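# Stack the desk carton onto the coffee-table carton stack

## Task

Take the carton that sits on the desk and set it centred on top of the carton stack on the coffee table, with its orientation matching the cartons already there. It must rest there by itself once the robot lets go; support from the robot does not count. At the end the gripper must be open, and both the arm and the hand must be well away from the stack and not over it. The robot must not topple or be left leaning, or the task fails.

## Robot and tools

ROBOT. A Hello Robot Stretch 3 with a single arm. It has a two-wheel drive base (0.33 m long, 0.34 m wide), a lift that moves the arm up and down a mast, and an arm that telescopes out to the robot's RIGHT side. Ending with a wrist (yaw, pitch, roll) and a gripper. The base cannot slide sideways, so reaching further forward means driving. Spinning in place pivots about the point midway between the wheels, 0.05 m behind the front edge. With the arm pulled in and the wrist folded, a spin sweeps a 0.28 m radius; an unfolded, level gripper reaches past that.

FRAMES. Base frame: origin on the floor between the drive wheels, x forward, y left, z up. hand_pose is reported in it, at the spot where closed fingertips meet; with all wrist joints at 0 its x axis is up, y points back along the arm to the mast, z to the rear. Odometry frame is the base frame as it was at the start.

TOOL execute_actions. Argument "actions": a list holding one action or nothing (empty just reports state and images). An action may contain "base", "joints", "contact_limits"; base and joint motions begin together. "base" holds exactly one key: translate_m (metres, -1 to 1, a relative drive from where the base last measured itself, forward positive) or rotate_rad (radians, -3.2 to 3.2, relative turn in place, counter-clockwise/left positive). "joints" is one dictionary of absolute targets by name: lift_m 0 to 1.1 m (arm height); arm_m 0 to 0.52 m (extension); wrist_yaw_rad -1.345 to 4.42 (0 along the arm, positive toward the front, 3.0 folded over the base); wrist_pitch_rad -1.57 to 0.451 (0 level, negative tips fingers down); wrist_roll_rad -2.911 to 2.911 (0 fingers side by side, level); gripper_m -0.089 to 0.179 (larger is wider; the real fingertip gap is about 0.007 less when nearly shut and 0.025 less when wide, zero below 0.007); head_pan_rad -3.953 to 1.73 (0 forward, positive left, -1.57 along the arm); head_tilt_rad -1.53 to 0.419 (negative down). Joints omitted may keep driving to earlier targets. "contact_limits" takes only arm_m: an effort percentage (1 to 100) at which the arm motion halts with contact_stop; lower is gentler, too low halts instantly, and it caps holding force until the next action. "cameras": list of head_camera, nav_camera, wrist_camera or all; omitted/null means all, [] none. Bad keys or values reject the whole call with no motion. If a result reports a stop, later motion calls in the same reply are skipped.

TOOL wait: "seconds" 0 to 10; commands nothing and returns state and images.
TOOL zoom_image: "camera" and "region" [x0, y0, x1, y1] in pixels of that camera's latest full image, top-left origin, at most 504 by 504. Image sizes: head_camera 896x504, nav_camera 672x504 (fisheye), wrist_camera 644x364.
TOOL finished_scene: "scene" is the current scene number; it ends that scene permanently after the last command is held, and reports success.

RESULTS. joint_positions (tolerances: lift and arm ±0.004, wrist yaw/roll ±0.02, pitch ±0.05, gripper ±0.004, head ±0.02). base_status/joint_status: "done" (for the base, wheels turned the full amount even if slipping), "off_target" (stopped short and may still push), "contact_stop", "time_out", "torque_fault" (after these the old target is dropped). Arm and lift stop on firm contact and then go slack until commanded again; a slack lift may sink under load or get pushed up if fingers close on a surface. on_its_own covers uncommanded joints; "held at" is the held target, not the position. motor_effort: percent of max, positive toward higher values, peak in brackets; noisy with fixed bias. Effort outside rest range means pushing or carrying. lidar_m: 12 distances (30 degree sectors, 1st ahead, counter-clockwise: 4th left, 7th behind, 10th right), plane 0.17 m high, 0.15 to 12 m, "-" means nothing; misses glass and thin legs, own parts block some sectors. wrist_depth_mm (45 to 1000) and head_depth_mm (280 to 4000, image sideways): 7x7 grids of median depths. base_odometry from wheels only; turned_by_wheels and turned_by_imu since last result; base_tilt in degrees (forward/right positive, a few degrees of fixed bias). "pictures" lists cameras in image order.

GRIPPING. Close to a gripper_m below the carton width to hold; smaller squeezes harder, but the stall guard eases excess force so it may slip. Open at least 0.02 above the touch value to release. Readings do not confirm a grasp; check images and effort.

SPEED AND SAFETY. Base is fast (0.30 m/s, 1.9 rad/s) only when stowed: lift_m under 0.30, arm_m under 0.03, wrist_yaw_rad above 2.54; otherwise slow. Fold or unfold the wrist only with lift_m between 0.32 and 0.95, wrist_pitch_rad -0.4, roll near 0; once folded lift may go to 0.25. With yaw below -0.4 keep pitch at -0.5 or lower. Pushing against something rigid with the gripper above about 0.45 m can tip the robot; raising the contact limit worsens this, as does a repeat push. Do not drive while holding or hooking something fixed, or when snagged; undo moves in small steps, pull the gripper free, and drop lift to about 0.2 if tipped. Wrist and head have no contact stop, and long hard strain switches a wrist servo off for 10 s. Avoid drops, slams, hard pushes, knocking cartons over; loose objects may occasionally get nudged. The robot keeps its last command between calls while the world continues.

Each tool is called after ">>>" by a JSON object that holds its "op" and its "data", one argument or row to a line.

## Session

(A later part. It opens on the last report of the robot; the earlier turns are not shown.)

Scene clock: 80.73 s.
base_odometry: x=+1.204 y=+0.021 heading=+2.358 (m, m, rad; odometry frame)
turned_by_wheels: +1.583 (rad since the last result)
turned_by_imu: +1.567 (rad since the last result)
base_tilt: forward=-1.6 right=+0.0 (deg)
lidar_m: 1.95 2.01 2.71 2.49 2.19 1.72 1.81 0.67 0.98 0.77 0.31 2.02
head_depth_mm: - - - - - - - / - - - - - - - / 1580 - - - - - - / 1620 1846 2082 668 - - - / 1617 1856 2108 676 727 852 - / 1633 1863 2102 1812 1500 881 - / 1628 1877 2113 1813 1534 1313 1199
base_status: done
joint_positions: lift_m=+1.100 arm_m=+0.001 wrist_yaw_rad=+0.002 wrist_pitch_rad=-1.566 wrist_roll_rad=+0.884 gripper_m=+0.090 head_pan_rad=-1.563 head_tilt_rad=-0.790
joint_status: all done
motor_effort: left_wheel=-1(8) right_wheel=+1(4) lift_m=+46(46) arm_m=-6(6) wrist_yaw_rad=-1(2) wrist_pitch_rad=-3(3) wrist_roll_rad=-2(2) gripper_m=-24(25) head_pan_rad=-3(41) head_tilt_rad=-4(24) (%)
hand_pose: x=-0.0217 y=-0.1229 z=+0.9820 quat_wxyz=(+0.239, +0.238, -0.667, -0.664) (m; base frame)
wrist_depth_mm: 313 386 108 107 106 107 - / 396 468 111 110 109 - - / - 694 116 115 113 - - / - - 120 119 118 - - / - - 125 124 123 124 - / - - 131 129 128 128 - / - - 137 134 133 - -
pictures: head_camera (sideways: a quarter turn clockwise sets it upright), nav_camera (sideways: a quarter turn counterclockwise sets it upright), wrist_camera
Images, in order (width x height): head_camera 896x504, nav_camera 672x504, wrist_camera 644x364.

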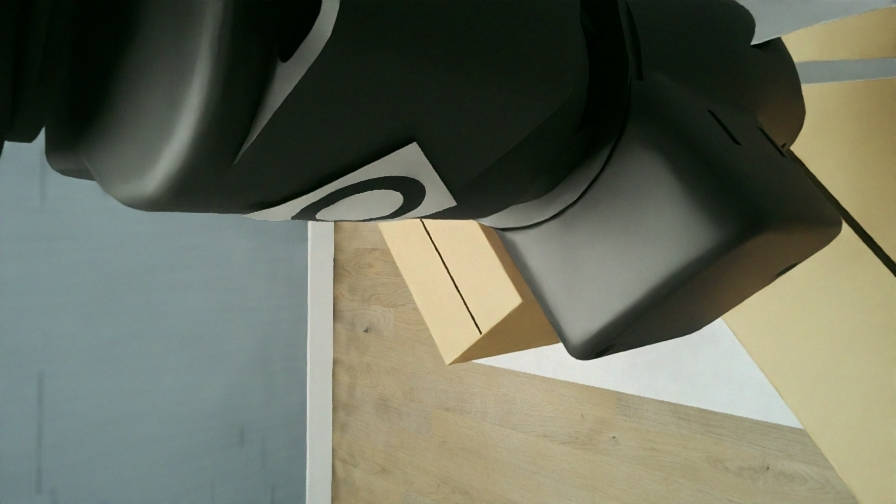

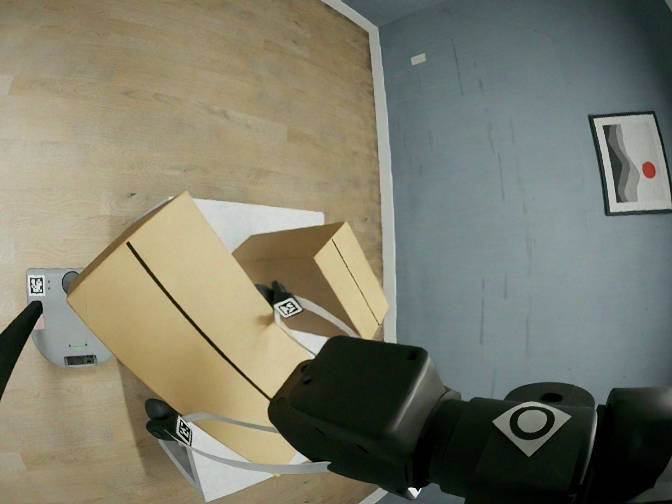

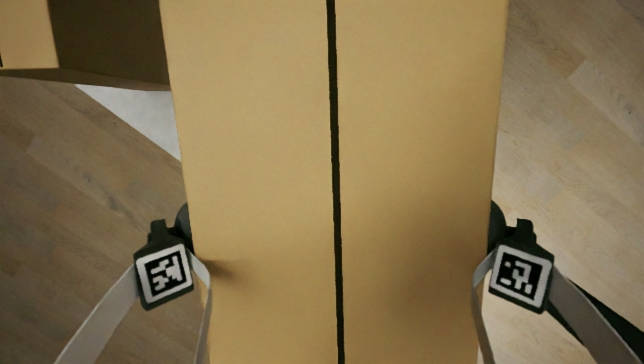

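>>> {"op": "execute_actions", "data": {
  "actions": [
    {"joints":{"arm_m":0.44,"head_tilt_rad":-0.84}}
  ]
}}

Scene clock: 85.67 s.
base_odometry: x=+1.204 y=+0.021 heading=+2.358 (m, m, rad; odometry frame)
turned_by_wheels: +0.000 (rad since the last result)
turned_by_imu: -0.001 (rad since the last result)
base_tilt: forward=-1.5 right=+0.1 (deg)
lidar_m: 1.94 2.01 2.72 2.49 2.18 1.71 1.82 0.67 0.98 0.77 0.31 2.02
head_depth_mm: 1615 1791 2046 1120 954 831 1084 / 1631 567 629 1068 958 830 1088 / - 551 554 687 899 835 1089 / 1635 543 497 614 772 838 1088 / 1645 1785 559 655 854 837 1089 / 1645 1898 2088 1754 1432 853 1089 / 1650 1897 2079 1759 1496 1289 1146
base_status: not commanded
joint_positions: lift_m=+1.100 arm_m=+0.440 wrist_yaw_rad=+0.002 wrist_pitch_rad=-1.566 wrist_roll_rad=+0.883 gripper_m=+0.090 head_pan_rad=-1.563 head_tilt_rad=-0.830
joint_status: all done
motor_effort: left_wheel=-1(1) right_wheel=+2(2) lift_m=+47(47) arm_m=+5(5) wrist_yaw_rad=-1(1) wrist_pitch_rad=-2(3) wrist_roll_rad=-2(2) gripper_m=-24(24) head_pan_rad=-3(3) head_tilt_rad=-5(11) (%)
hand_pose: x=-0.0217 y=-0.5616 z=+0.9820 quat_wxyz=(+0.240, +0.238, -0.667, -0.664) (m; base frame)
wrist_depth_mm: - - 108 107 106 106 610 / - - 112 110 110 616 - / - - 116 115 114 650 - / - - 120 119 118 119 - / - - 125 124 122 123 - / - - 130 129 128 128 - / - - 136 135 133 - -
pictures: head_camera (sideways: a quarter turn clockwise sets it upright), nav_camera (sideways: a quarter turn counterclockwise sets it upright), wrist_camera
Images, in order (width x height): head_camera 896x504, nav_camera 672x504, wrist_camera 644x364.

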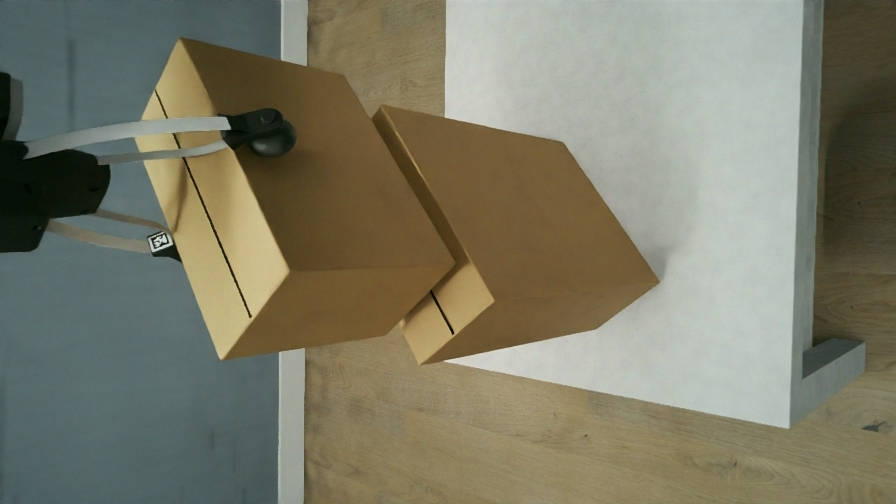

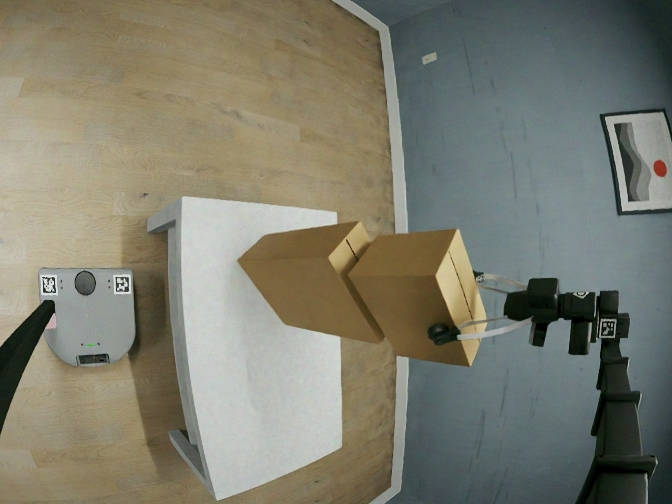

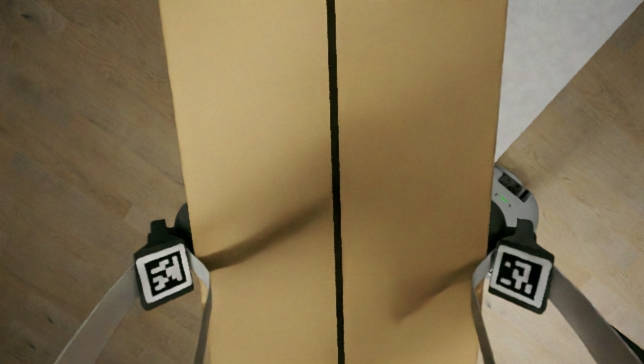

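>>> {"op": "execute_actions", "data": {
  "actions": [
    {"base":{"translate_m":0.04},"joints":{"arm_m":0.432}}
  ],
  "cameras": []
}}

>>> {"op": "execute_actions", "data": {
  "actions": [
    {"joints":{"lift_m":1.08}}
  ],
  "cameras": ["head_camera"]
}}

>>> {"op": "zoom_image", "data": {
  "camera": "head_camera",
  "region": [300,60,600,380]
}}

Scene clock: 87.90 s.
base_odometry: x=+1.176 y=+0.049 heading=+2.358 (m, m, rad; odometry frame)
turned_by_wheels: +0.000 (rad since the last result)
turned_by_imu: -0.001 (rad since the last result)
base_tilt: forward=-1.7 right=+0.1 (deg)
lidar_m: 1.91 1.97 2.66 2.49 2.21 1.75 1.85 0.71 1.00 0.76 0.29 1.98
head_depth_mm: 1618 1789 2047 1121 955 830 1087 / 1631 562 624 732 936 830 1084 / - 549 544 653 841 834 1088 / 1666 532 486 608 742 834 1088 / 1642 1804 546 1051 939 837 1024 / 1657 1910 2086 1760 1495 1267 1128 / 1645 1919 2096 1762 1491 1297 1143
base_status: done
joint_positions: lift_m=+1.100 arm_m=+0.432 wrist_yaw_rad=+0.002 wrist_pitch_rad=-1.566 wrist_roll_rad=+0.883 gripper_m=+0.090 head_pan_rad=-1.563 head_tilt_rad=-0.830
joint_status: all done
motor_effort: left_wheel=-1(0) right_wheel=+1(6) lift_m=+47(47) arm_m=-6(6) wrist_yaw_rad=-1(2) wrist_pitch_rad=-3(3) wrist_roll_rad=-2(2) gripper_m=-25(24) head_pan_rad=-3(3) head_tilt_rad=-5(5) (%)
hand_pose: x=-0.0217 y=-0.5544 z=+0.9820 quat_wxyz=(+0.240, +0.238, -0.667, -0.664) (m; base frame)
wrist_depth_mm: - - 108 107 105 107 606 / - - 111 110 109 617 - / - - 116 114 113 651 - / - - 120 119 118 119 - / - - 125 124 123 123 - / - - 131 129 127 128 - / - - 136 135 133 - -
pictures: none
No camera images: the call's "cameras" was empty. Leave "cameras" out to get every camera's image.

Scene clock: 88.83 s.
base_odometry: x=+1.176 y=+0.049 heading=+2.358 (m, m, rad; odometry frame)
turned_by_wheels: +0.000 (rad since the last result)
turned_by_imu: +0.000 (rad since the last result)
base_tilt: forward=-1.5 right=+0.1 (deg)
lidar_m: 1.90 1.97 2.66 2.48 2.21 1.75 1.86 0.71 1.00 0.76 0.29 1.98
head_depth_mm: 1625 1824 2033 1124 948 831 1081 / 1645 587 628 732 935 834 1082 / - 589 542 652 840 832 1084 / 1667 1167 499 601 742 834 1088 / 1642 1843 547 1046 939 837 1023 / 1643 1907 2077 1756 1488 1274 1124 / 1654 1911 2104 1753 1495 1301 1148
base_status: not commanded
joint_positions: lift_m=+1.080 arm_m=+0.432 wrist_yaw_rad=+0.002 wrist_pitch_rad=-1.566 wrist_roll_rad=+0.883 gripper_m=+0.090 head_pan_rad=-1.563 head_tilt_rad=-0.830
joint_status: all done
motor_effort: left_wheel=-1(2) right_wheel=+1(1) lift_m=+31(44) arm_m=-6(6) wrist_yaw_rad=-1(1) wrist_pitch_rad=-3(3) wrist_roll_rad=-2(2) gripper_m=-24(24) head_pan_rad=-3(3) head_tilt_rad=-5(4) (%)
hand_pose: x=-0.0217 y=-0.5544 z=+0.9626 quat_wxyz=(+0.240, +0.238, -0.667, -0.664) (m; base frame)
wrist_depth_mm: - - 107 107 106 107 591 / - - 112 111 109 602 - / - - 116 115 113 626 - / - - 120 119 118 119 - / - - 125 124 123 123 - / - - 130 129 128 128 - / - - 136 134 133 - -
pictures: head_camera (sideways: a quarter turn clockwise sets it upright)
Images, in order (width x height): head_camera 896x504.

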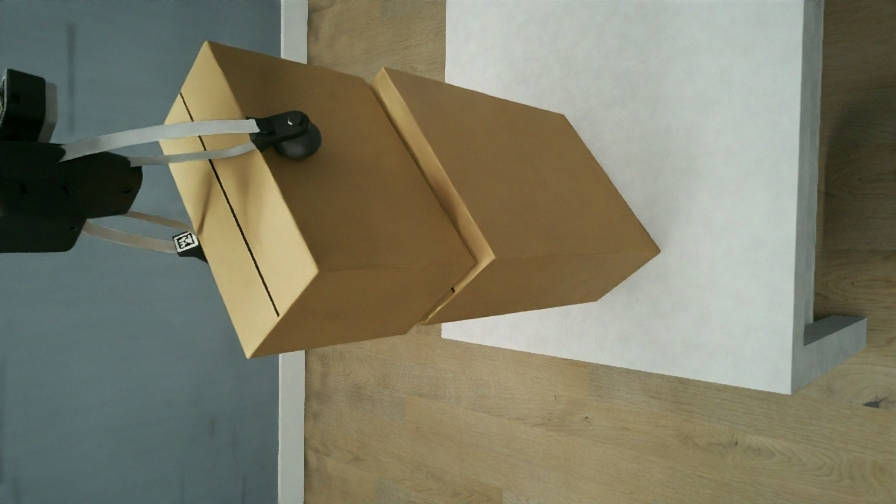

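Region (300, 60, 600, 380) of head_camera's 896x504 image, scaled by 1.575, with more detail than that image has; it fills the left 472 columns of this view, and the rest is white.

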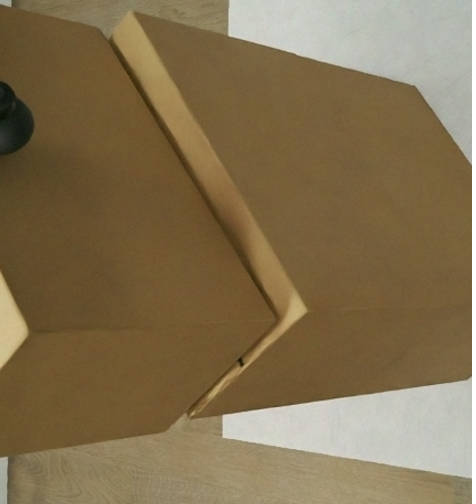

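>>> {"op": "execute_actions", "data": {
  "actions": [
    {"base":{"translate_m":-0.008},"joints":{"arm_m":0.426}}
  ],
  "cameras": []
}}

>>> {"op": "execute_actions", "data": {
  "actions": [
    {"joints":{"lift_m":1.068}}
  ],
  "cameras": ["head_camera"]
}}

>>> {"op": "zoom_image", "data": {
  "camera": "head_camera",
  "region": [300,60,600,380]
}}

Scene clock: 91.30 s.
base_odometry: x=+1.182 y=+0.044 heading=+2.357 (m, m, rad; odometry frame)
turned_by_wheels: +0.000 (rad since the last result)
turned_by_imu: -0.001 (rad since the last result)
base_tilt: forward=-1.7 right=+0.0 (deg)
lidar_m: 1.91 1.98 2.67 2.49 2.21 1.74 1.85 0.70 1.00 0.77 0.29 1.99
head_depth_mm: 1625 1823 2048 1123 953 830 1080 / 1655 587 618 752 934 832 1087 / - 590 534 653 855 835 1088 / 1665 1770 499 592 742 835 1088 / 1645 1861 537 709 922 838 1079 / 1654 1906 2085 1759 1486 1246 1104 / 1660 1900 2102 1754 1491 1298 1147
base_status: done
joint_positions: lift_m=+1.080 arm_m=+0.426 wrist_yaw_rad=+0.002 wrist_pitch_rad=-1.566 wrist_roll_rad=+0.883 gripper_m=+0.090 head_pan_rad=-1.563 head_tilt_rad=-0.830
joint_status: all done
motor_effort: left_wheel=-1(5) right_wheel=+1(3) lift_m=+31(31) arm_m=-6(7) wrist_yaw_rad=+0(1) wrist_pitch_rad=-3(3) wrist_roll_rad=-2(2) gripper_m=-24(24) head_pan_rad=-3(3) head_tilt_rad=-5(5) (%)
hand_pose: x=-0.0217 y=-0.5484 z=+0.9626 quat_wxyz=(+0.240, +0.238, -0.667, -0.664) (m; base frame)
wrist_depth_mm: - - 107 107 106 107 588 / - - 112 110 110 600 - / - - 116 114 114 620 - / - - 120 119 118 119 - / - - 125 124 123 123 - / - - 131 129 128 128 - / - - 136 135 133 - -
pictures: none
No camera images: the call's "cameras" was empty. Leave "cameras" out to get every camera's image.

Scene clock: 92.83 s.
base_odometry: x=+1.182 y=+0.044 heading=+2.357 (m, m, rad; odometry frame)
turned_by_wheels: +0.000 (rad since the last result)
turned_by_imu: +0.000 (rad since the last result)
base_tilt: forward=-1.5 right=+0.1 (deg)
lidar_m: 1.91 1.98 2.67 2.48 2.20 1.74 1.85 0.70 1.00 0.77 0.29 1.99
head_depth_mm: 1617 1830 2045 1118 954 831 1080 / 1685 602 620 751 932 833 1085 / - 603 531 654 852 834 1088 / 1675 1777 505 593 744 834 1084 / 1647 1845 536 708 921 837 1084 / 1646 1904 2076 1750 1491 1248 1111 / 1652 1907 2092 1759 1491 1298 1145
base_status: not commanded
joint_positions: lift_m=+1.072 arm_m=+0.426 wrist_yaw_rad=+0.002 wrist_pitch_rad=-1.568 wrist_roll_rad=+0.883 gripper_m=+0.090 head_pan_rad=-1.563 head_tilt_rad=-0.830
joint_status: lift_m contact_stop (moved -0.008 of -0.012)
on_its_own: lift_m is slack since a contact_stop, until your next command for it (your +1.068 is given up)
motor_effort: left_wheel=-1(2) right_wheel=+2(3) lift_m=+37(37) arm_m=-6(6) wrist_yaw_rad=-2(0) wrist_pitch_rad=-1(3) wrist_roll_rad=-2(2) gripper_m=-24(24) head_pan_rad=-4(3) head_tilt_rad=-5(4) (%)
hand_pose: x=-0.0217 y=-0.5478 z=+0.9547 quat_wxyz=(+0.239, +0.238, -0.666, -0.665) (m; base frame)
wrist_depth_mm: - - 108 107 106 107 585 / - - 112 111 109 596 - / - - 116 114 114 616 - / - - 120 119 117 118 - / - - 125 124 122 122 - / - - 130 129 128 128 - / - - 136 134 133 - -
pictures: head_camera (sideways: a quarter turn clockwise sets it upright)
Images, in order (width x height): head_camera 896x504.

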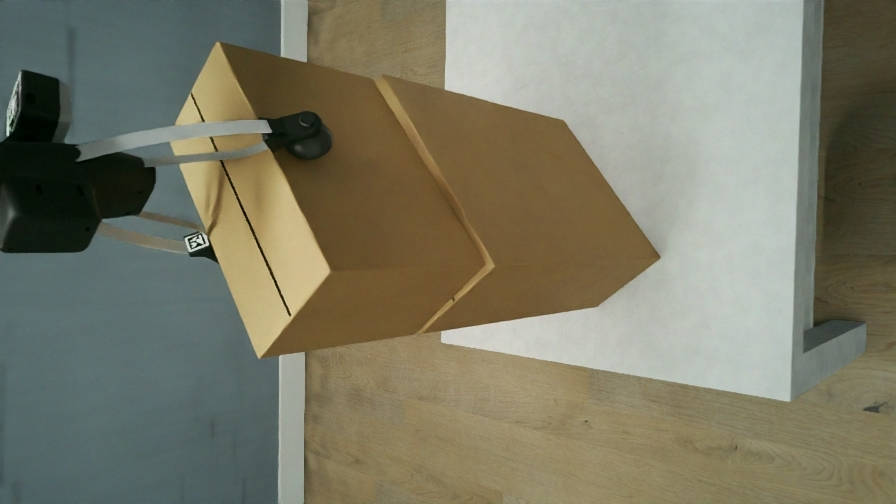

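Region (300, 60, 600, 380) of head_camera's 896x504 image, scaled by 1.575, with more detail than that image has; it fills the left 472 columns of this view, and the rest is white.

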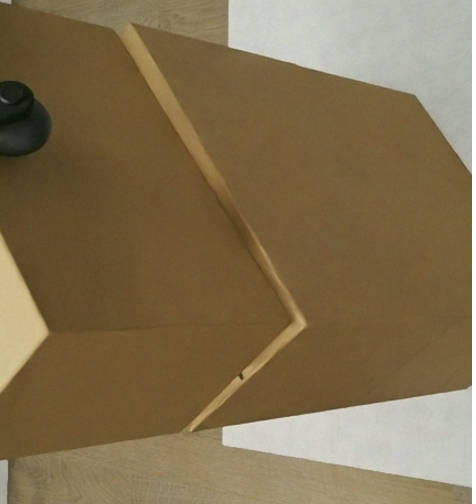

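>>> {"op": "execute_actions", "data": {
  "actions": [
    {"joints":{"lift_m":1.082}}
  ],
  "cameras": []
}}

>>> {"op": "execute_actions", "data": {
  "actions": [
    {"joints":{"arm_m":0.417,"wrist_roll_rad":0.905}}
  ],
  "cameras": []
}}

>>> {"op": "execute_actions", "data": {
  "actions": [
    {"joints":{"lift_m":1.074}}
  ],
  "cameras": ["head_camera"]
}}

>>> {"op": "zoom_image", "data": {
  "camera": "head_camera",
  "region": [300,60,600,380]
}}

Scene clock: 94.87 s.
base_odometry: x=+1.182 y=+0.044 heading=+2.357 (m, m, rad; odometry frame)
turned_by_wheels: +0.000 (rad since the last result)
turned_by_imu: +0.000 (rad since the last result)
base_tilt: forward=-1.8 right=+0.1 (deg)
lidar_m: 1.92 1.98 2.67 2.49 2.20 1.74 1.85 0.70 1.00 0.77 0.29 1.99
head_depth_mm: 1617 1824 2022 1119 954 829 1086 / 1651 586 616 754 937 832 1083 / - 587 535 653 850 834 1087 / 1672 1770 496 591 743 835 1089 / 1652 1856 537 709 921 840 1083 / 1651 1905 2098 1746 1495 1249 1110 / 1657 1909 2092 1750 1487 1297 1147
base_status: not commanded
joint_positions: lift_m=+1.082 arm_m=+0.426 wrist_yaw_rad=+0.002 wrist_pitch_rad=-1.567 wrist_roll_rad=+0.883 gripper_m=+0.090 head_pan_rad=-1.563 head_tilt_rad=-0.830
joint_status: all done
motor_effort: left_wheel=-1(1) right_wheel=+1(2) lift_m=+47(47) arm_m=-6(6) wrist_yaw_rad=-1(1) wrist_pitch_rad=-2(2) wrist_roll_rad=-2(2) gripper_m=-24(24) head_pan_rad=-2(2) head_tilt_rad=-5(5) (%)
hand_pose: x=-0.0217 y=-0.5481 z=+0.9641 quat_wxyz=(+0.240, +0.238, -0.666, -0.665) (m; base frame)
wrist_depth_mm: - - 108 107 106 107 594 / - - 112 110 109 602 - / - - 115 114 114 623 - / - - 120 119 118 119 - / - - 125 124 123 122 - / - - 131 129 128 128 - / - - 136 135 133 - -
pictures: none
No camera images: the call's "cameras" was empty. Leave "cameras" out to get every camera's image.

Scene clock: 95.67 s.
base_odometry: x=+1.182 y=+0.044 heading=+2.357 (m, m, rad; odometry frame)
turned_by_wheels: +0.000 (rad since the last result)
turned_by_imu: +0.000 (rad since the last result)
base_tilt: forward=-1.6 right=+0.1 (deg)
lidar_m: 1.91 1.98 2.67 2.49 2.20 1.74 1.85 0.70 1.00 0.77 0.29 1.98
head_depth_mm: 1620 1831 2031 1119 955 834 1082 / 1661 585 604 753 936 830 1083 / - 587 520 650 851 833 1088 / 1667 1761 496 575 743 836 1088 / 1649 1859 523 696 923 838 1081 / 1634 1902 2100 1748 1491 1251 1107 / 1653 1910 2093 1749 1496 1298 1143
base_status: not commanded
joint_positions: lift_m=+1.082 arm_m=+0.417 wrist_yaw_rad=+0.002 wrist_pitch_rad=-1.567 wrist_roll_rad=+0.901 gripper_m=+0.090 head_pan_rad=-1.563 head_tilt_rad=-0.830
joint_status: all done
motor_effort: left_wheel=-1(1) right_wheel=+1(1) lift_m=+47(47) arm_m=-5(6) wrist_yaw_rad=-2(2) wrist_pitch_rad=-2(2) wrist_roll_rad=+1(2) gripper_m=-24(25) head_pan_rad=-3(3) head_tilt_rad=-5(5) (%)
hand_pose: x=-0.0217 y=-0.5391 z=+0.9641 quat_wxyz=(+0.234, +0.232, -0.669, -0.667) (m; base frame)
wrist_depth_mm: - - 108 107 106 107 600 / - - 111 111 109 605 - / - - 116 115 113 630 - / - - 120 119 118 119 - / - - 125 124 122 123 - / - - 131 129 127 128 - / - - 137 134 133 - -
pictures: none
No camera images: the call's "cameras" was empty. Leave "cameras" out to get every camera's image.

Scene clock: 96.37 s.
base_odometry: x=+1.182 y=+0.044 heading=+2.357 (m, m, rad; odometry frame)
turned_by_wheels: +0.000 (rad since the last result)
turned_by_imu: +0.000 (rad since the last result)
base_tilt: forward=-1.5 right=+0.1 (deg)
lidar_m: 1.91 1.98 2.67 2.49 2.20 1.74 1.85 0.70 1.00 0.77 0.29 1.99
head_depth_mm: 1616 1826 2032 1121 953 829 1085 / 1660 1752 604 751 939 831 1085 / - 600 524 642 854 833 1083 / 1673 1775 497 575 743 837 1084 / 1639 1888 526 695 923 835 1086 / 1644 1905 2095 1754 1492 1254 1108 / 1645 1906 2089 1751 1486 1306 1145
base_status: not commanded
joint_positions: lift_m=+1.074 arm_m=+0.417 wrist_yaw_rad=+0.002 wrist_pitch_rad=-1.567 wrist_roll_rad=+0.901 gripper_m=+0.090 head_pan_rad=-1.563 head_tilt_rad=-0.830
joint_status: all done
motor_effort: left_wheel=-1(1) right_wheel=+1(1) lift_m=+31(42) arm_m=-6(6) wrist_yaw_rad=+0(0) wrist_pitch_rad=-2(2) wrist_roll_rad=+1(1) gripper_m=-25(24) head_pan_rad=-3(3) head_tilt_rad=-5(5) (%)
hand_pose: x=-0.0217 y=-0.5391 z=+0.9566 quat_wxyz=(+0.234, +0.232, -0.669, -0.667) (m; base frame)
wrist_depth_mm: - - 107 107 106 107 580 / - - 112 111 109 600 - / - - 116 115 114 614 - / - - 120 119 118 119 - / - - 125 124 122 123 - / - - 131 129 128 128 - / - - 137 135 133 - -
pictures: head_camera (sideways: a quarter turn clockwise sets it upright)
Images, in order (width x height): head_camera 896x504.

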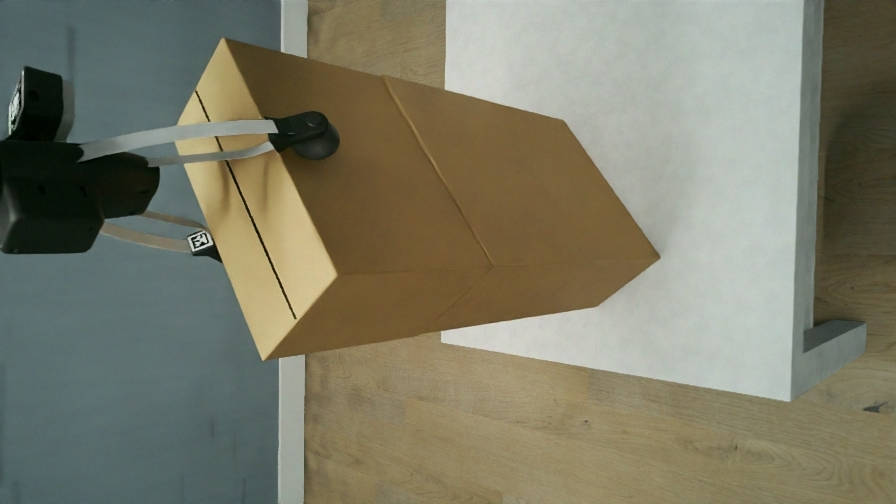

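Region (300, 60, 600, 380) of head_camera's 896x504 image, scaled by 1.575, with more detail than that image has; it fills the left 472 columns of this view, and the rest is white.

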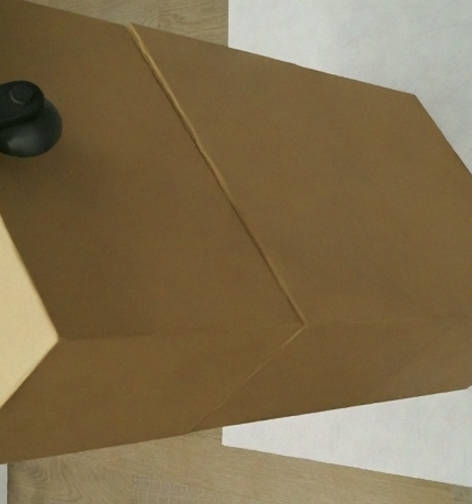

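>>> {"op": "execute_actions", "data": {
  "actions": [
    {"joints":{"gripper_m":0.179}}
  ],
  "cameras": []
}}

>>> {"op": "execute_actions", "data": {
  "actions": [
    {"joints":{"lift_m":1.1}}
  ],
  "cameras": ["wrist_camera","head_camera"]
}}

Scene clock: 159.00 s.
base_odometry: x=+1.182 y=+0.044 heading=+2.357 (m, m, rad; odometry frame)
turned_by_wheels: +0.000 (rad since the last result)
turned_by_imu: -0.001 (rad since the last result)
base_tilt: forward=-1.8 right=+0.0 (deg)
lidar_m: 1.91 1.98 2.67 2.49 2.21 1.74 1.85 0.70 1.00 0.77 0.29 1.99
head_depth_mm: 1623 1829 2033 1120 957 831 1085 / 1677 1174 616 751 933 833 1083 / - 583 526 645 854 832 1089 / 1663 1787 497 577 745 834 1085 / 1648 1899 528 696 923 838 1083 / 1650 1897 2090 1757 1492 1247 1114 / 1655 1921 2099 1762 1490 1303 1149
base_status: not commanded
joint_positions: lift_m=+1.074 arm_m=+0.417 wrist_yaw_rad=+0.002 wrist_pitch_rad=-1.567 wrist_roll_rad=+0.901 gripper_m=+0.179 head_pan_rad=-1.563 head_tilt_rad=-0.830
joint_status: all done
motor_effort: left_wheel=-1(1) right_wheel=+1(1) lift_m=+31(31) arm_m=-6(6) wrist_yaw_rad=-1(2) wrist_pitch_rad=-2(2) wrist_roll_rad=+1(1) gripper_m=+0(100) head_pan_rad=-3(2) head_tilt_rad=-5(5) (%)
hand_pose: x=-0.0217 y=-0.5391 z=+0.9566 quat_wxyz=(+0.234, +0.232, -0.669, -0.667) (m; base frame)
wrist_depth_mm: - - 109 108 107 580 581 / - - 113 112 111 598 - / - - 117 116 114 618 - / - - 121 120 119 - - / - - 127 125 124 123 - / - - 132 130 128 - - / - - 138 136 134 - -
pictures: none
No camera images: the call's "cameras" was empty. Leave "cameras" out to get every camera's image.

Scene clock: 160.00 s.
base_odometry: x=+1.182 y=+0.044 heading=+2.357 (m, m, rad; odometry frame)
turned_by_wheels: +0.000 (rad since the last result)
turned_by_imu: +0.000 (rad since the last result)
base_tilt: forward=-1.7 right=+0.2 (deg)
lidar_m: 1.91 1.98 2.67 2.49 2.21 1.74 1.85 0.70 1.00 0.77 0.29 2.00
head_depth_mm: 1616 1831 2047 1117 955 830 1083 / 1658 1755 609 752 939 834 1085 / - 605 525 646 856 834 1085 / 1652 1774 497 576 744 839 1088 / 1632 1888 527 697 927 836 1087 / 1648 1892 2068 1757 1487 1247 1107 / 1652 1907 2092 1753 1486 1296 1148
base_status: not commanded
joint_positions: lift_m=+1.100 arm_m=+0.417 wrist_yaw_rad=+0.002 wrist_pitch_rad=-1.567 wrist_roll_rad=+0.901 gripper_m=+0.179 head_pan_rad=-1.563 head_tilt_rad=-0.830
joint_status: all done
motor_effort: left_wheel=-1(1) right_wheel=+1(1) lift_m=+45(48) arm_m=-6(6) wrist_yaw_rad=-2(1) wrist_pitch_rad=-2(2) wrist_roll_rad=+1(1) gripper_m=+1(0) head_pan_rad=-3(3) head_tilt_rad=-5(4) (%)
hand_pose: x=-0.0217 y=-0.5391 z=+0.9821 quat_wxyz=(+0.234, +0.232, -0.669, -0.667) (m; base frame)
wrist_depth_mm: - - 133 131 130 603 611 / - - 138 136 134 622 - / - - 143 140 140 663 - / - - 149 146 145 - - / - - 155 151 150 - - / - - 162 158 157 - - / - - - 166 164 - -
pictures: head_camera (sideways: a quarter turn clockwise sets it upright), wrist_camera
Images, in order (width x height): head_camera 896x504, wrist_camera 644x364.

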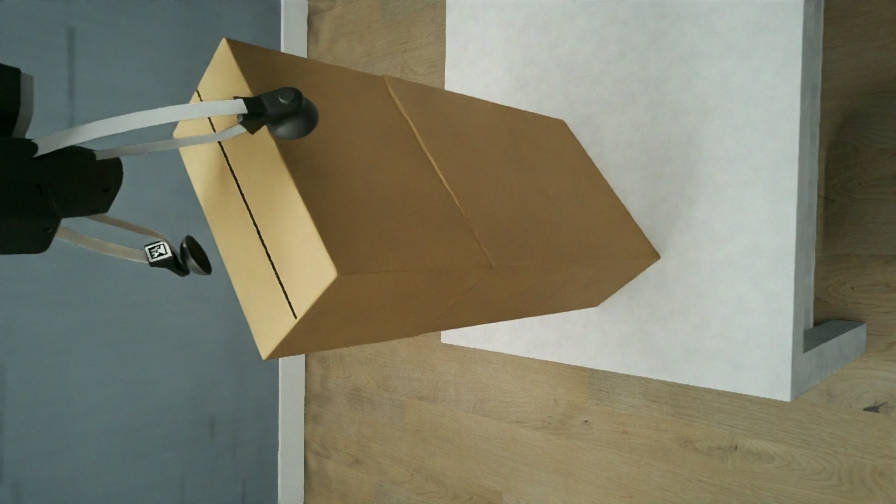

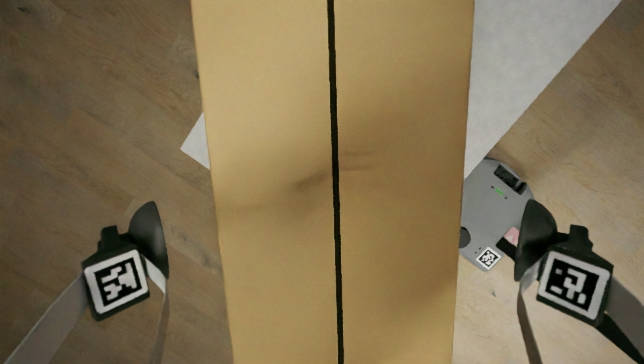

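>>> {"op": "execute_actions", "data": {
  "actions": [
    {"base":{"translate_m":0.035},"joints":{"arm_m":0.389}}
  ],
  "cameras": []
}}

>>> {"op": "execute_actions", "data": {
  "actions": [
    {"base":{"translate_m":0.035},"joints":{"arm_m":0.361}}
  ],
  "cameras": []
}}

>>> {"op": "execute_actions", "data": {
  "actions": [
    {"base":{"translate_m":0.035},"joints":{"arm_m":0.333}}
  ],
  "cameras": []
}}

>>> {"op": "execute_actions", "data": {
  "actions": [
    {"base":{"translate_m":0.035},"joints":{"arm_m":0.305}}
  ],
  "cameras": []
}}

>>> {"op": "execute_actions", "data": {
  "actions": [
    {"base":{"translate_m":0.035},"joints":{"arm_m":0.277},  "contact_limits":{"arm_m":15}}
  ],
  "cameras": ["wrist_camera","head_camera"]
}}

Scene clock: 162.83 s.
base_odometry: x=+1.157 y=+0.068 heading=+2.357 (m, m, rad; odometry frame)
turned_by_wheels: +0.000 (rad since the last result)
turned_by_imu: -0.001 (rad since the last result)
base_tilt: forward=-1.7 right=+0.2 (deg)
lidar_m: 1.87 1.94 2.63 2.48 2.23 1.77 1.89 0.73 1.02 0.76 0.28 1.95
head_depth_mm: 1617 1760 632 1091 959 832 1085 / 1656 603 569 692 916 832 1082 / - 1803 507 603 794 833 1084 / 1659 1841 509 594 780 834 1085 / 1634 1892 1996 1665 981 835 1004 / 1655 1896 2068 1767 1491 1294 1147 / 1648 1913 2095 1757 1487 1301 1149
base_status: done
joint_positions: lift_m=+1.100 arm_m=+0.389 wrist_yaw_rad=+0.002 wrist_pitch_rad=-1.567 wrist_roll_rad=+0.901 gripper_m=+0.179 head_pan_rad=-1.563 head_tilt_rad=-0.830
joint_status: all done
motor_effort: left_wheel=-1(3) right_wheel=+0(6) lift_m=+45(46) arm_m=-6(8) wrist_yaw_rad=-1(1) wrist_pitch_rad=-2(2) wrist_roll_rad=+1(1) gripper_m=+1(0) head_pan_rad=-4(4) head_tilt_rad=-5(5) (%)
hand_pose: x=-0.0217 y=-0.5111 z=+0.9821 quat_wxyz=(+0.234, +0.232, -0.669, -0.667) (m; base frame)
wrist_depth_mm: - - 133 131 130 604 - / - - 138 136 134 624 - / - - 143 141 140 - - / - - 149 147 144 - - / - - 155 152 151 - - / - - 163 159 157 - - / - - - 165 163 - -
pictures: none
No camera images: the call's "cameras" was empty. Leave "cameras" out to get every camera's image.

Scene clock: 164.43 s.
base_odometry: x=+1.132 y=+0.093 heading=+2.357 (m, m, rad; odometry frame)
turned_by_wheels: +0.000 (rad since the last result)
turned_by_imu: +0.000 (rad since the last result)
base_tilt: forward=-1.7 right=+0.1 (deg)
lidar_m: 1.84 1.90 2.57 2.48 2.26 1.81 1.92 0.77 1.04 0.30 0.26 1.92
head_depth_mm: 1631 600 574 795 954 831 1084 / 1654 1749 524 638 891 832 1083 / - 1850 495 571 742 833 1081 / 1666 1872 545 670 901 836 1084 / 1654 1894 2083 1755 1424 868 1094 / 1653 1909 2082 1756 1491 1297 1145 / 1651 1914 2085 1767 1489 1299 1145
base_status: done
joint_positions: lift_m=+1.100 arm_m=+0.361 wrist_yaw_rad=+0.002 wrist_pitch_rad=-1.567 wrist_roll_rad=+0.901 gripper_m=+0.179 head_pan_rad=-1.563 head_tilt_rad=-0.830
joint_status: all done
motor_effort: left_wheel=+0(3) right_wheel=+1(5) lift_m=+45(46) arm_m=-6(6) wrist_yaw_rad=-1(1) wrist_pitch_rad=-2(2) wrist_roll_rad=+1(1) gripper_m=+1(0) head_pan_rad=-3(3) head_tilt_rad=-4(5) (%)
hand_pose: x=-0.0217 y=-0.4831 z=+0.9821 quat_wxyz=(+0.234, +0.232, -0.669, -0.667) (m; base frame)
wrist_depth_mm: - - 133 131 130 608 - / - - 138 136 135 638 - / - - 143 141 140 - - / - - 148 147 145 - - / - - 156 152 151 - - / - - - 158 157 - - / - - - - - - -
pictures: none
No camera images: the call's "cameras" was empty. Leave "cameras" out to get every camera's image.

Scene clock: 166.03 s.
base_odometry: x=+1.107 y=+0.118 heading=+2.357 (m, m, rad; odometry frame)
turned_by_wheels: +0.000 (rad since the last result)
turned_by_imu: +0.000 (rad since the last result)
base_tilt: forward=-1.7 right=+0.0 (deg)
lidar_m: 1.81 1.87 2.52 2.49 2.80 1.83 1.95 0.80 1.07 0.26 0.26 1.88
head_depth_mm: 1645 600 525 695 936 833 1082 / 1693 1757 492 592 818 834 1083 / - 1921 518 599 755 836 1092 / 1659 1882 2056 1106 940 835 1022 / 1637 1890 2081 1760 1490 1270 1122 / 1648 1895 2079 1756 1488 1293 1148 / 1648 1903 2105 1762 1491 1295 1151
base_status: done
joint_positions: lift_m=+1.100 arm_m=+0.333 wrist_yaw_rad=+0.002 wrist_pitch_rad=-1.567 wrist_roll_rad=+0.901 gripper_m=+0.179 head_pan_rad=-1.563 head_tilt_rad=-0.830
joint_status: all done
motor_effort: left_wheel=-1(3) right_wheel=+1(6) lift_m=+46(46) arm_m=-6(5) wrist_yaw_rad=-2(1) wrist_pitch_rad=-2(2) wrist_roll_rad=+1(1) gripper_m=+1(0) head_pan_rad=-3(3) head_tilt_rad=-5(5) (%)
hand_pose: x=-0.0217 y=-0.4551 z=+0.9821 quat_wxyz=(+0.234, +0.232, -0.669, -0.667) (m; base frame)
wrist_depth_mm: - - 133 131 130 606 - / - - 138 136 135 - - / - - 143 141 139 - - / - - 149 147 145 - - / - - - - - - - / - - - - - - - / - - - - - - -
pictures: none
No camera images: the call's "cameras" was empty. Leave "cameras" out to get every camera's image.

Scene clock: 167.63 s.
base_odometry: x=+1.082 y=+0.143 heading=+2.357 (m, m, rad; odometry frame)
turned_by_wheels: +0.000 (rad since the last result)
turned_by_imu: +0.000 (rad since the last result)
base_tilt: forward=-1.6 right=-0.1 (deg)
lidar_m: 1.77 1.84 2.47 2.48 2.85 1.86 1.99 0.83 1.11 0.25 1.88 1.84
head_depth_mm: 1633 1764 505 637 898 830 1081 / 1700 1816 507 584 740 833 1085 / - 1958 567 662 813 833 1086 / 1646 1881 2047 1697 982 852 1088 / 1641 1882 2073 1750 1488 1301 1141 / 1642 1910 2098 1761 1482 1291 1149 / 1647 1918 2096 1768 1491 1294 1149
base_status: done
joint_positions: lift_m=+1.100 arm_m=+0.305 wrist_yaw_rad=+0.002 wrist_pitch_rad=-1.567 wrist_roll_rad=+0.901 gripper_m=+0.179 head_pan_rad=-1.563 head_tilt_rad=-0.830
joint_status: all done
motor_effort: left_wheel=-1(2) right_wheel=+1(7) lift_m=+45(46) arm_m=-6(7) wrist_yaw_rad=-1(2) wrist_pitch_rad=-2(2) wrist_roll_rad=+1(1) gripper_m=+1(0) head_pan_rad=-3(3) head_tilt_rad=-5(4) (%)
hand_pose: x=-0.0217 y=-0.4271 z=+0.9821 quat_wxyz=(+0.234, +0.232, -0.669, -0.667) (m; base frame)
wrist_depth_mm: - - 133 131 130 612 - / - - 138 136 135 - - / - - - 141 141 - - / - - - - 687 - - / - - - - - - - / - - - - - - - / - - - - - - -
pictures: none
No camera images: the call's "cameras" was empty. Leave "cameras" out to get every camera's image.

Scene clock: 169.23 s.
base_odometry: x=+1.058 y=+0.167 heading=+2.357 (m, m, rad; odometry frame)
turned_by_wheels: +0.000 (rad since the last result)
turned_by_imu: +0.000 (rad since the last result)
base_tilt: forward=-1.7 right=-0.1 (deg)
lidar_m: 1.74 1.80 2.42 2.48 2.89 1.90 2.02 0.87 1.89 0.25 1.89 1.81
head_depth_mm: 1591 1783 489 578 855 830 1088 / - 1867 529 624 735 832 1082 / - 1991 2049 1097 909 834 1087 / 1574 1893 2044 1742 1422 1247 1103 / 1652 1894 2081 1755 1477 1298 1147 / 1647 1894 2073 1750 1492 1293 1147 / 1645 1903 2090 1759 1494 1295 1153
base_status: done
joint_positions: lift_m=+1.100 arm_m=+0.277 wrist_yaw_rad=+0.002 wrist_pitch_rad=-1.567 wrist_roll_rad=+0.901 gripper_m=+0.179 head_pan_rad=-1.563 head_tilt_rad=-0.830
joint_status: all done
motor_effort: left_wheel=-1(3) right_wheel=+1(4) lift_m=+46(46) arm_m=-6(6) wrist_yaw_rad=-2(1) wrist_pitch_rad=-2(2) wrist_roll_rad=+1(1) gripper_m=+1(0) head_pan_rad=-3(3) head_tilt_rad=-4(5) (%)
contact_limits: arm_m 15 (drawing in: default 29, maximum 46; extending or still: default 38, maximum 62)
hand_pose: x=-0.0217 y=-0.3991 z=+0.9821 quat_wxyz=(+0.234, +0.232, -0.669, -0.667) (m; base frame)
wrist_depth_mm: - - 133 132 137 619 - / - - 644 336 637 - - / - - - 666 658 - - / - - - - 689 - - / - - - - - - - / - - - - - - - / - - - - - - -
pictures: head_camera (sideways: a quarter turn clockwise sets it upright), wrist_camera
Images, in order (width x height): head_camera 896x504, wrist_camera 644x364.

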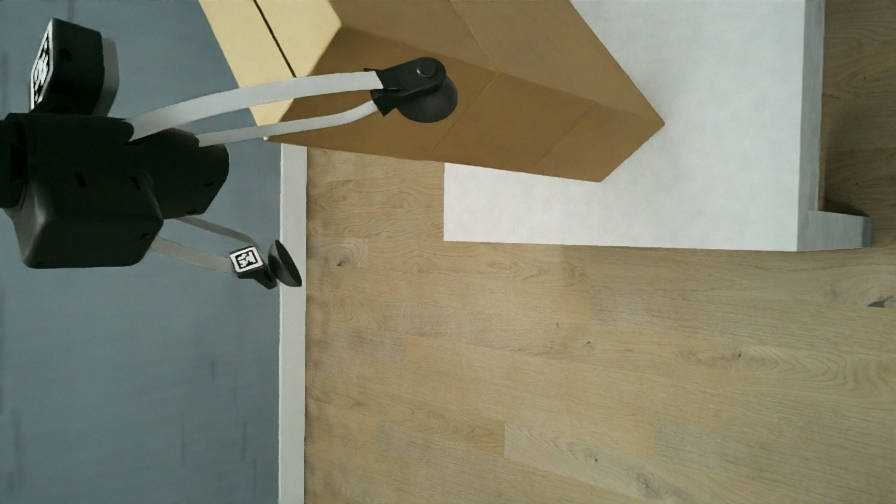

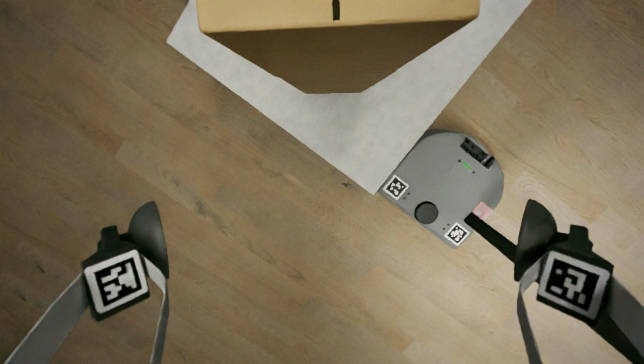

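Clear. Drive forward and retract.

>>> {"op": "execute_actions", "data": {
  "actions": [
    {"base":{"translate_m":0.45},"joints":{"arm_m":0.0,"head_pan_rad":-2.3,"head_tilt_rad":-0.5}}
  ],
  "cameras": ["head_camera","nav_camera"]
}}

Scene clock: 175.67 s.
base_odometry: x=+0.739 y=+0.485 heading=+2.357 (m, m, rad; odometry frame)
turned_by_wheels: +0.000 (rad since the last result)
turned_by_imu: +0.000 (rad since the last result)
base_tilt: forward=-1.6 right=+0.1 (deg)
lidar_m: 1.29 1.33 1.82 2.50 3.04 2.31 1.30 0.50 0.86 1.82 1.84 1.34
head_depth_mm: - - 3019 2648 1279 1022 915 / - - 823 755 869 966 852 / - - 2630 759 891 971 934 / - - 2498 - - 1059 1218 / - - - - - 1260 1282 / - - - - - - 1283 / - - - - - - -
base_status: done
joint_positions: lift_m=+1.100 arm_m=+0.001 wrist_yaw_rad=+0.002 wrist_pitch_rad=-1.567 wrist_roll_rad=+0.902 gripper_m=+0.179 head_pan_rad=-2.293 head_tilt_rad=-0.507
joint_status: all done
motor_effort: left_wheel=-1(3) right_wheel=+1(5) lift_m=+46(46) arm_m=-6(6) wrist_yaw_rad=-1(1) wrist_pitch_rad=-2(2) wrist_roll_rad=+1(1) gripper_m=+1(1) head_pan_rad=-3(41) head_tilt_rad=+3(21) (%)
hand_pose: x=-0.0217 y=-0.1226 z=+0.9821 quat_wxyz=(+0.233, +0.232, -0.669, -0.667) (m; base frame)
wrist_depth_mm: - - - - - - - / - - - - - - - / - - - - - - - / - - - - - - - / - - - - - - - / - - - - - - - / - - - - - - -
pictures: head_camera (sideways: a quarter turn clockwise sets it upright), nav_camera (sideways: a quarter turn counterclockwise sets it upright)
Images, in order (width x height): head_camera 896x504, nav_camera 672x504.

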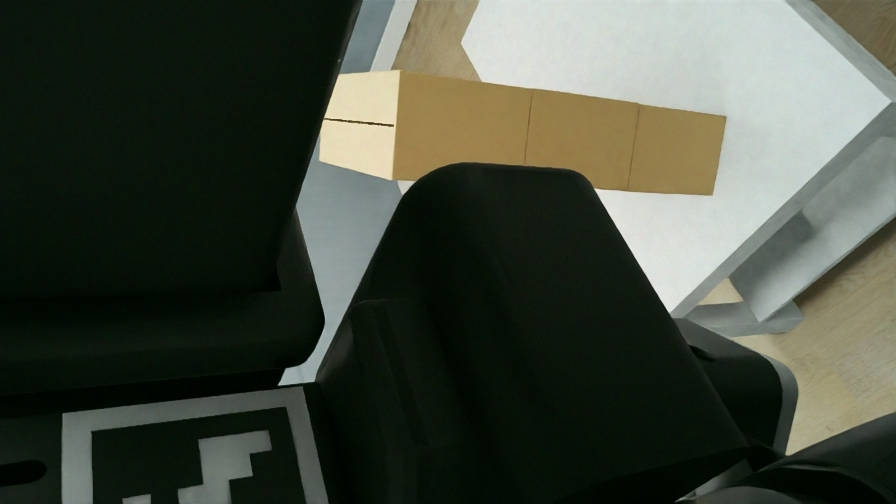

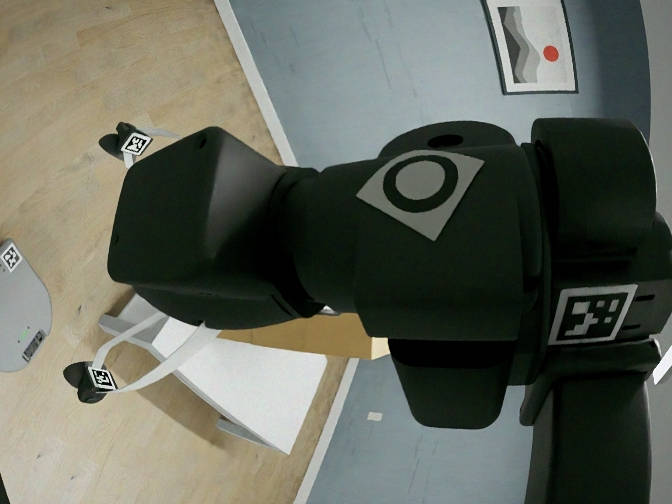

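>>> {"op": "finished_scene", "data": {
  "scene": 2
}}

The scene is finished: the task was done.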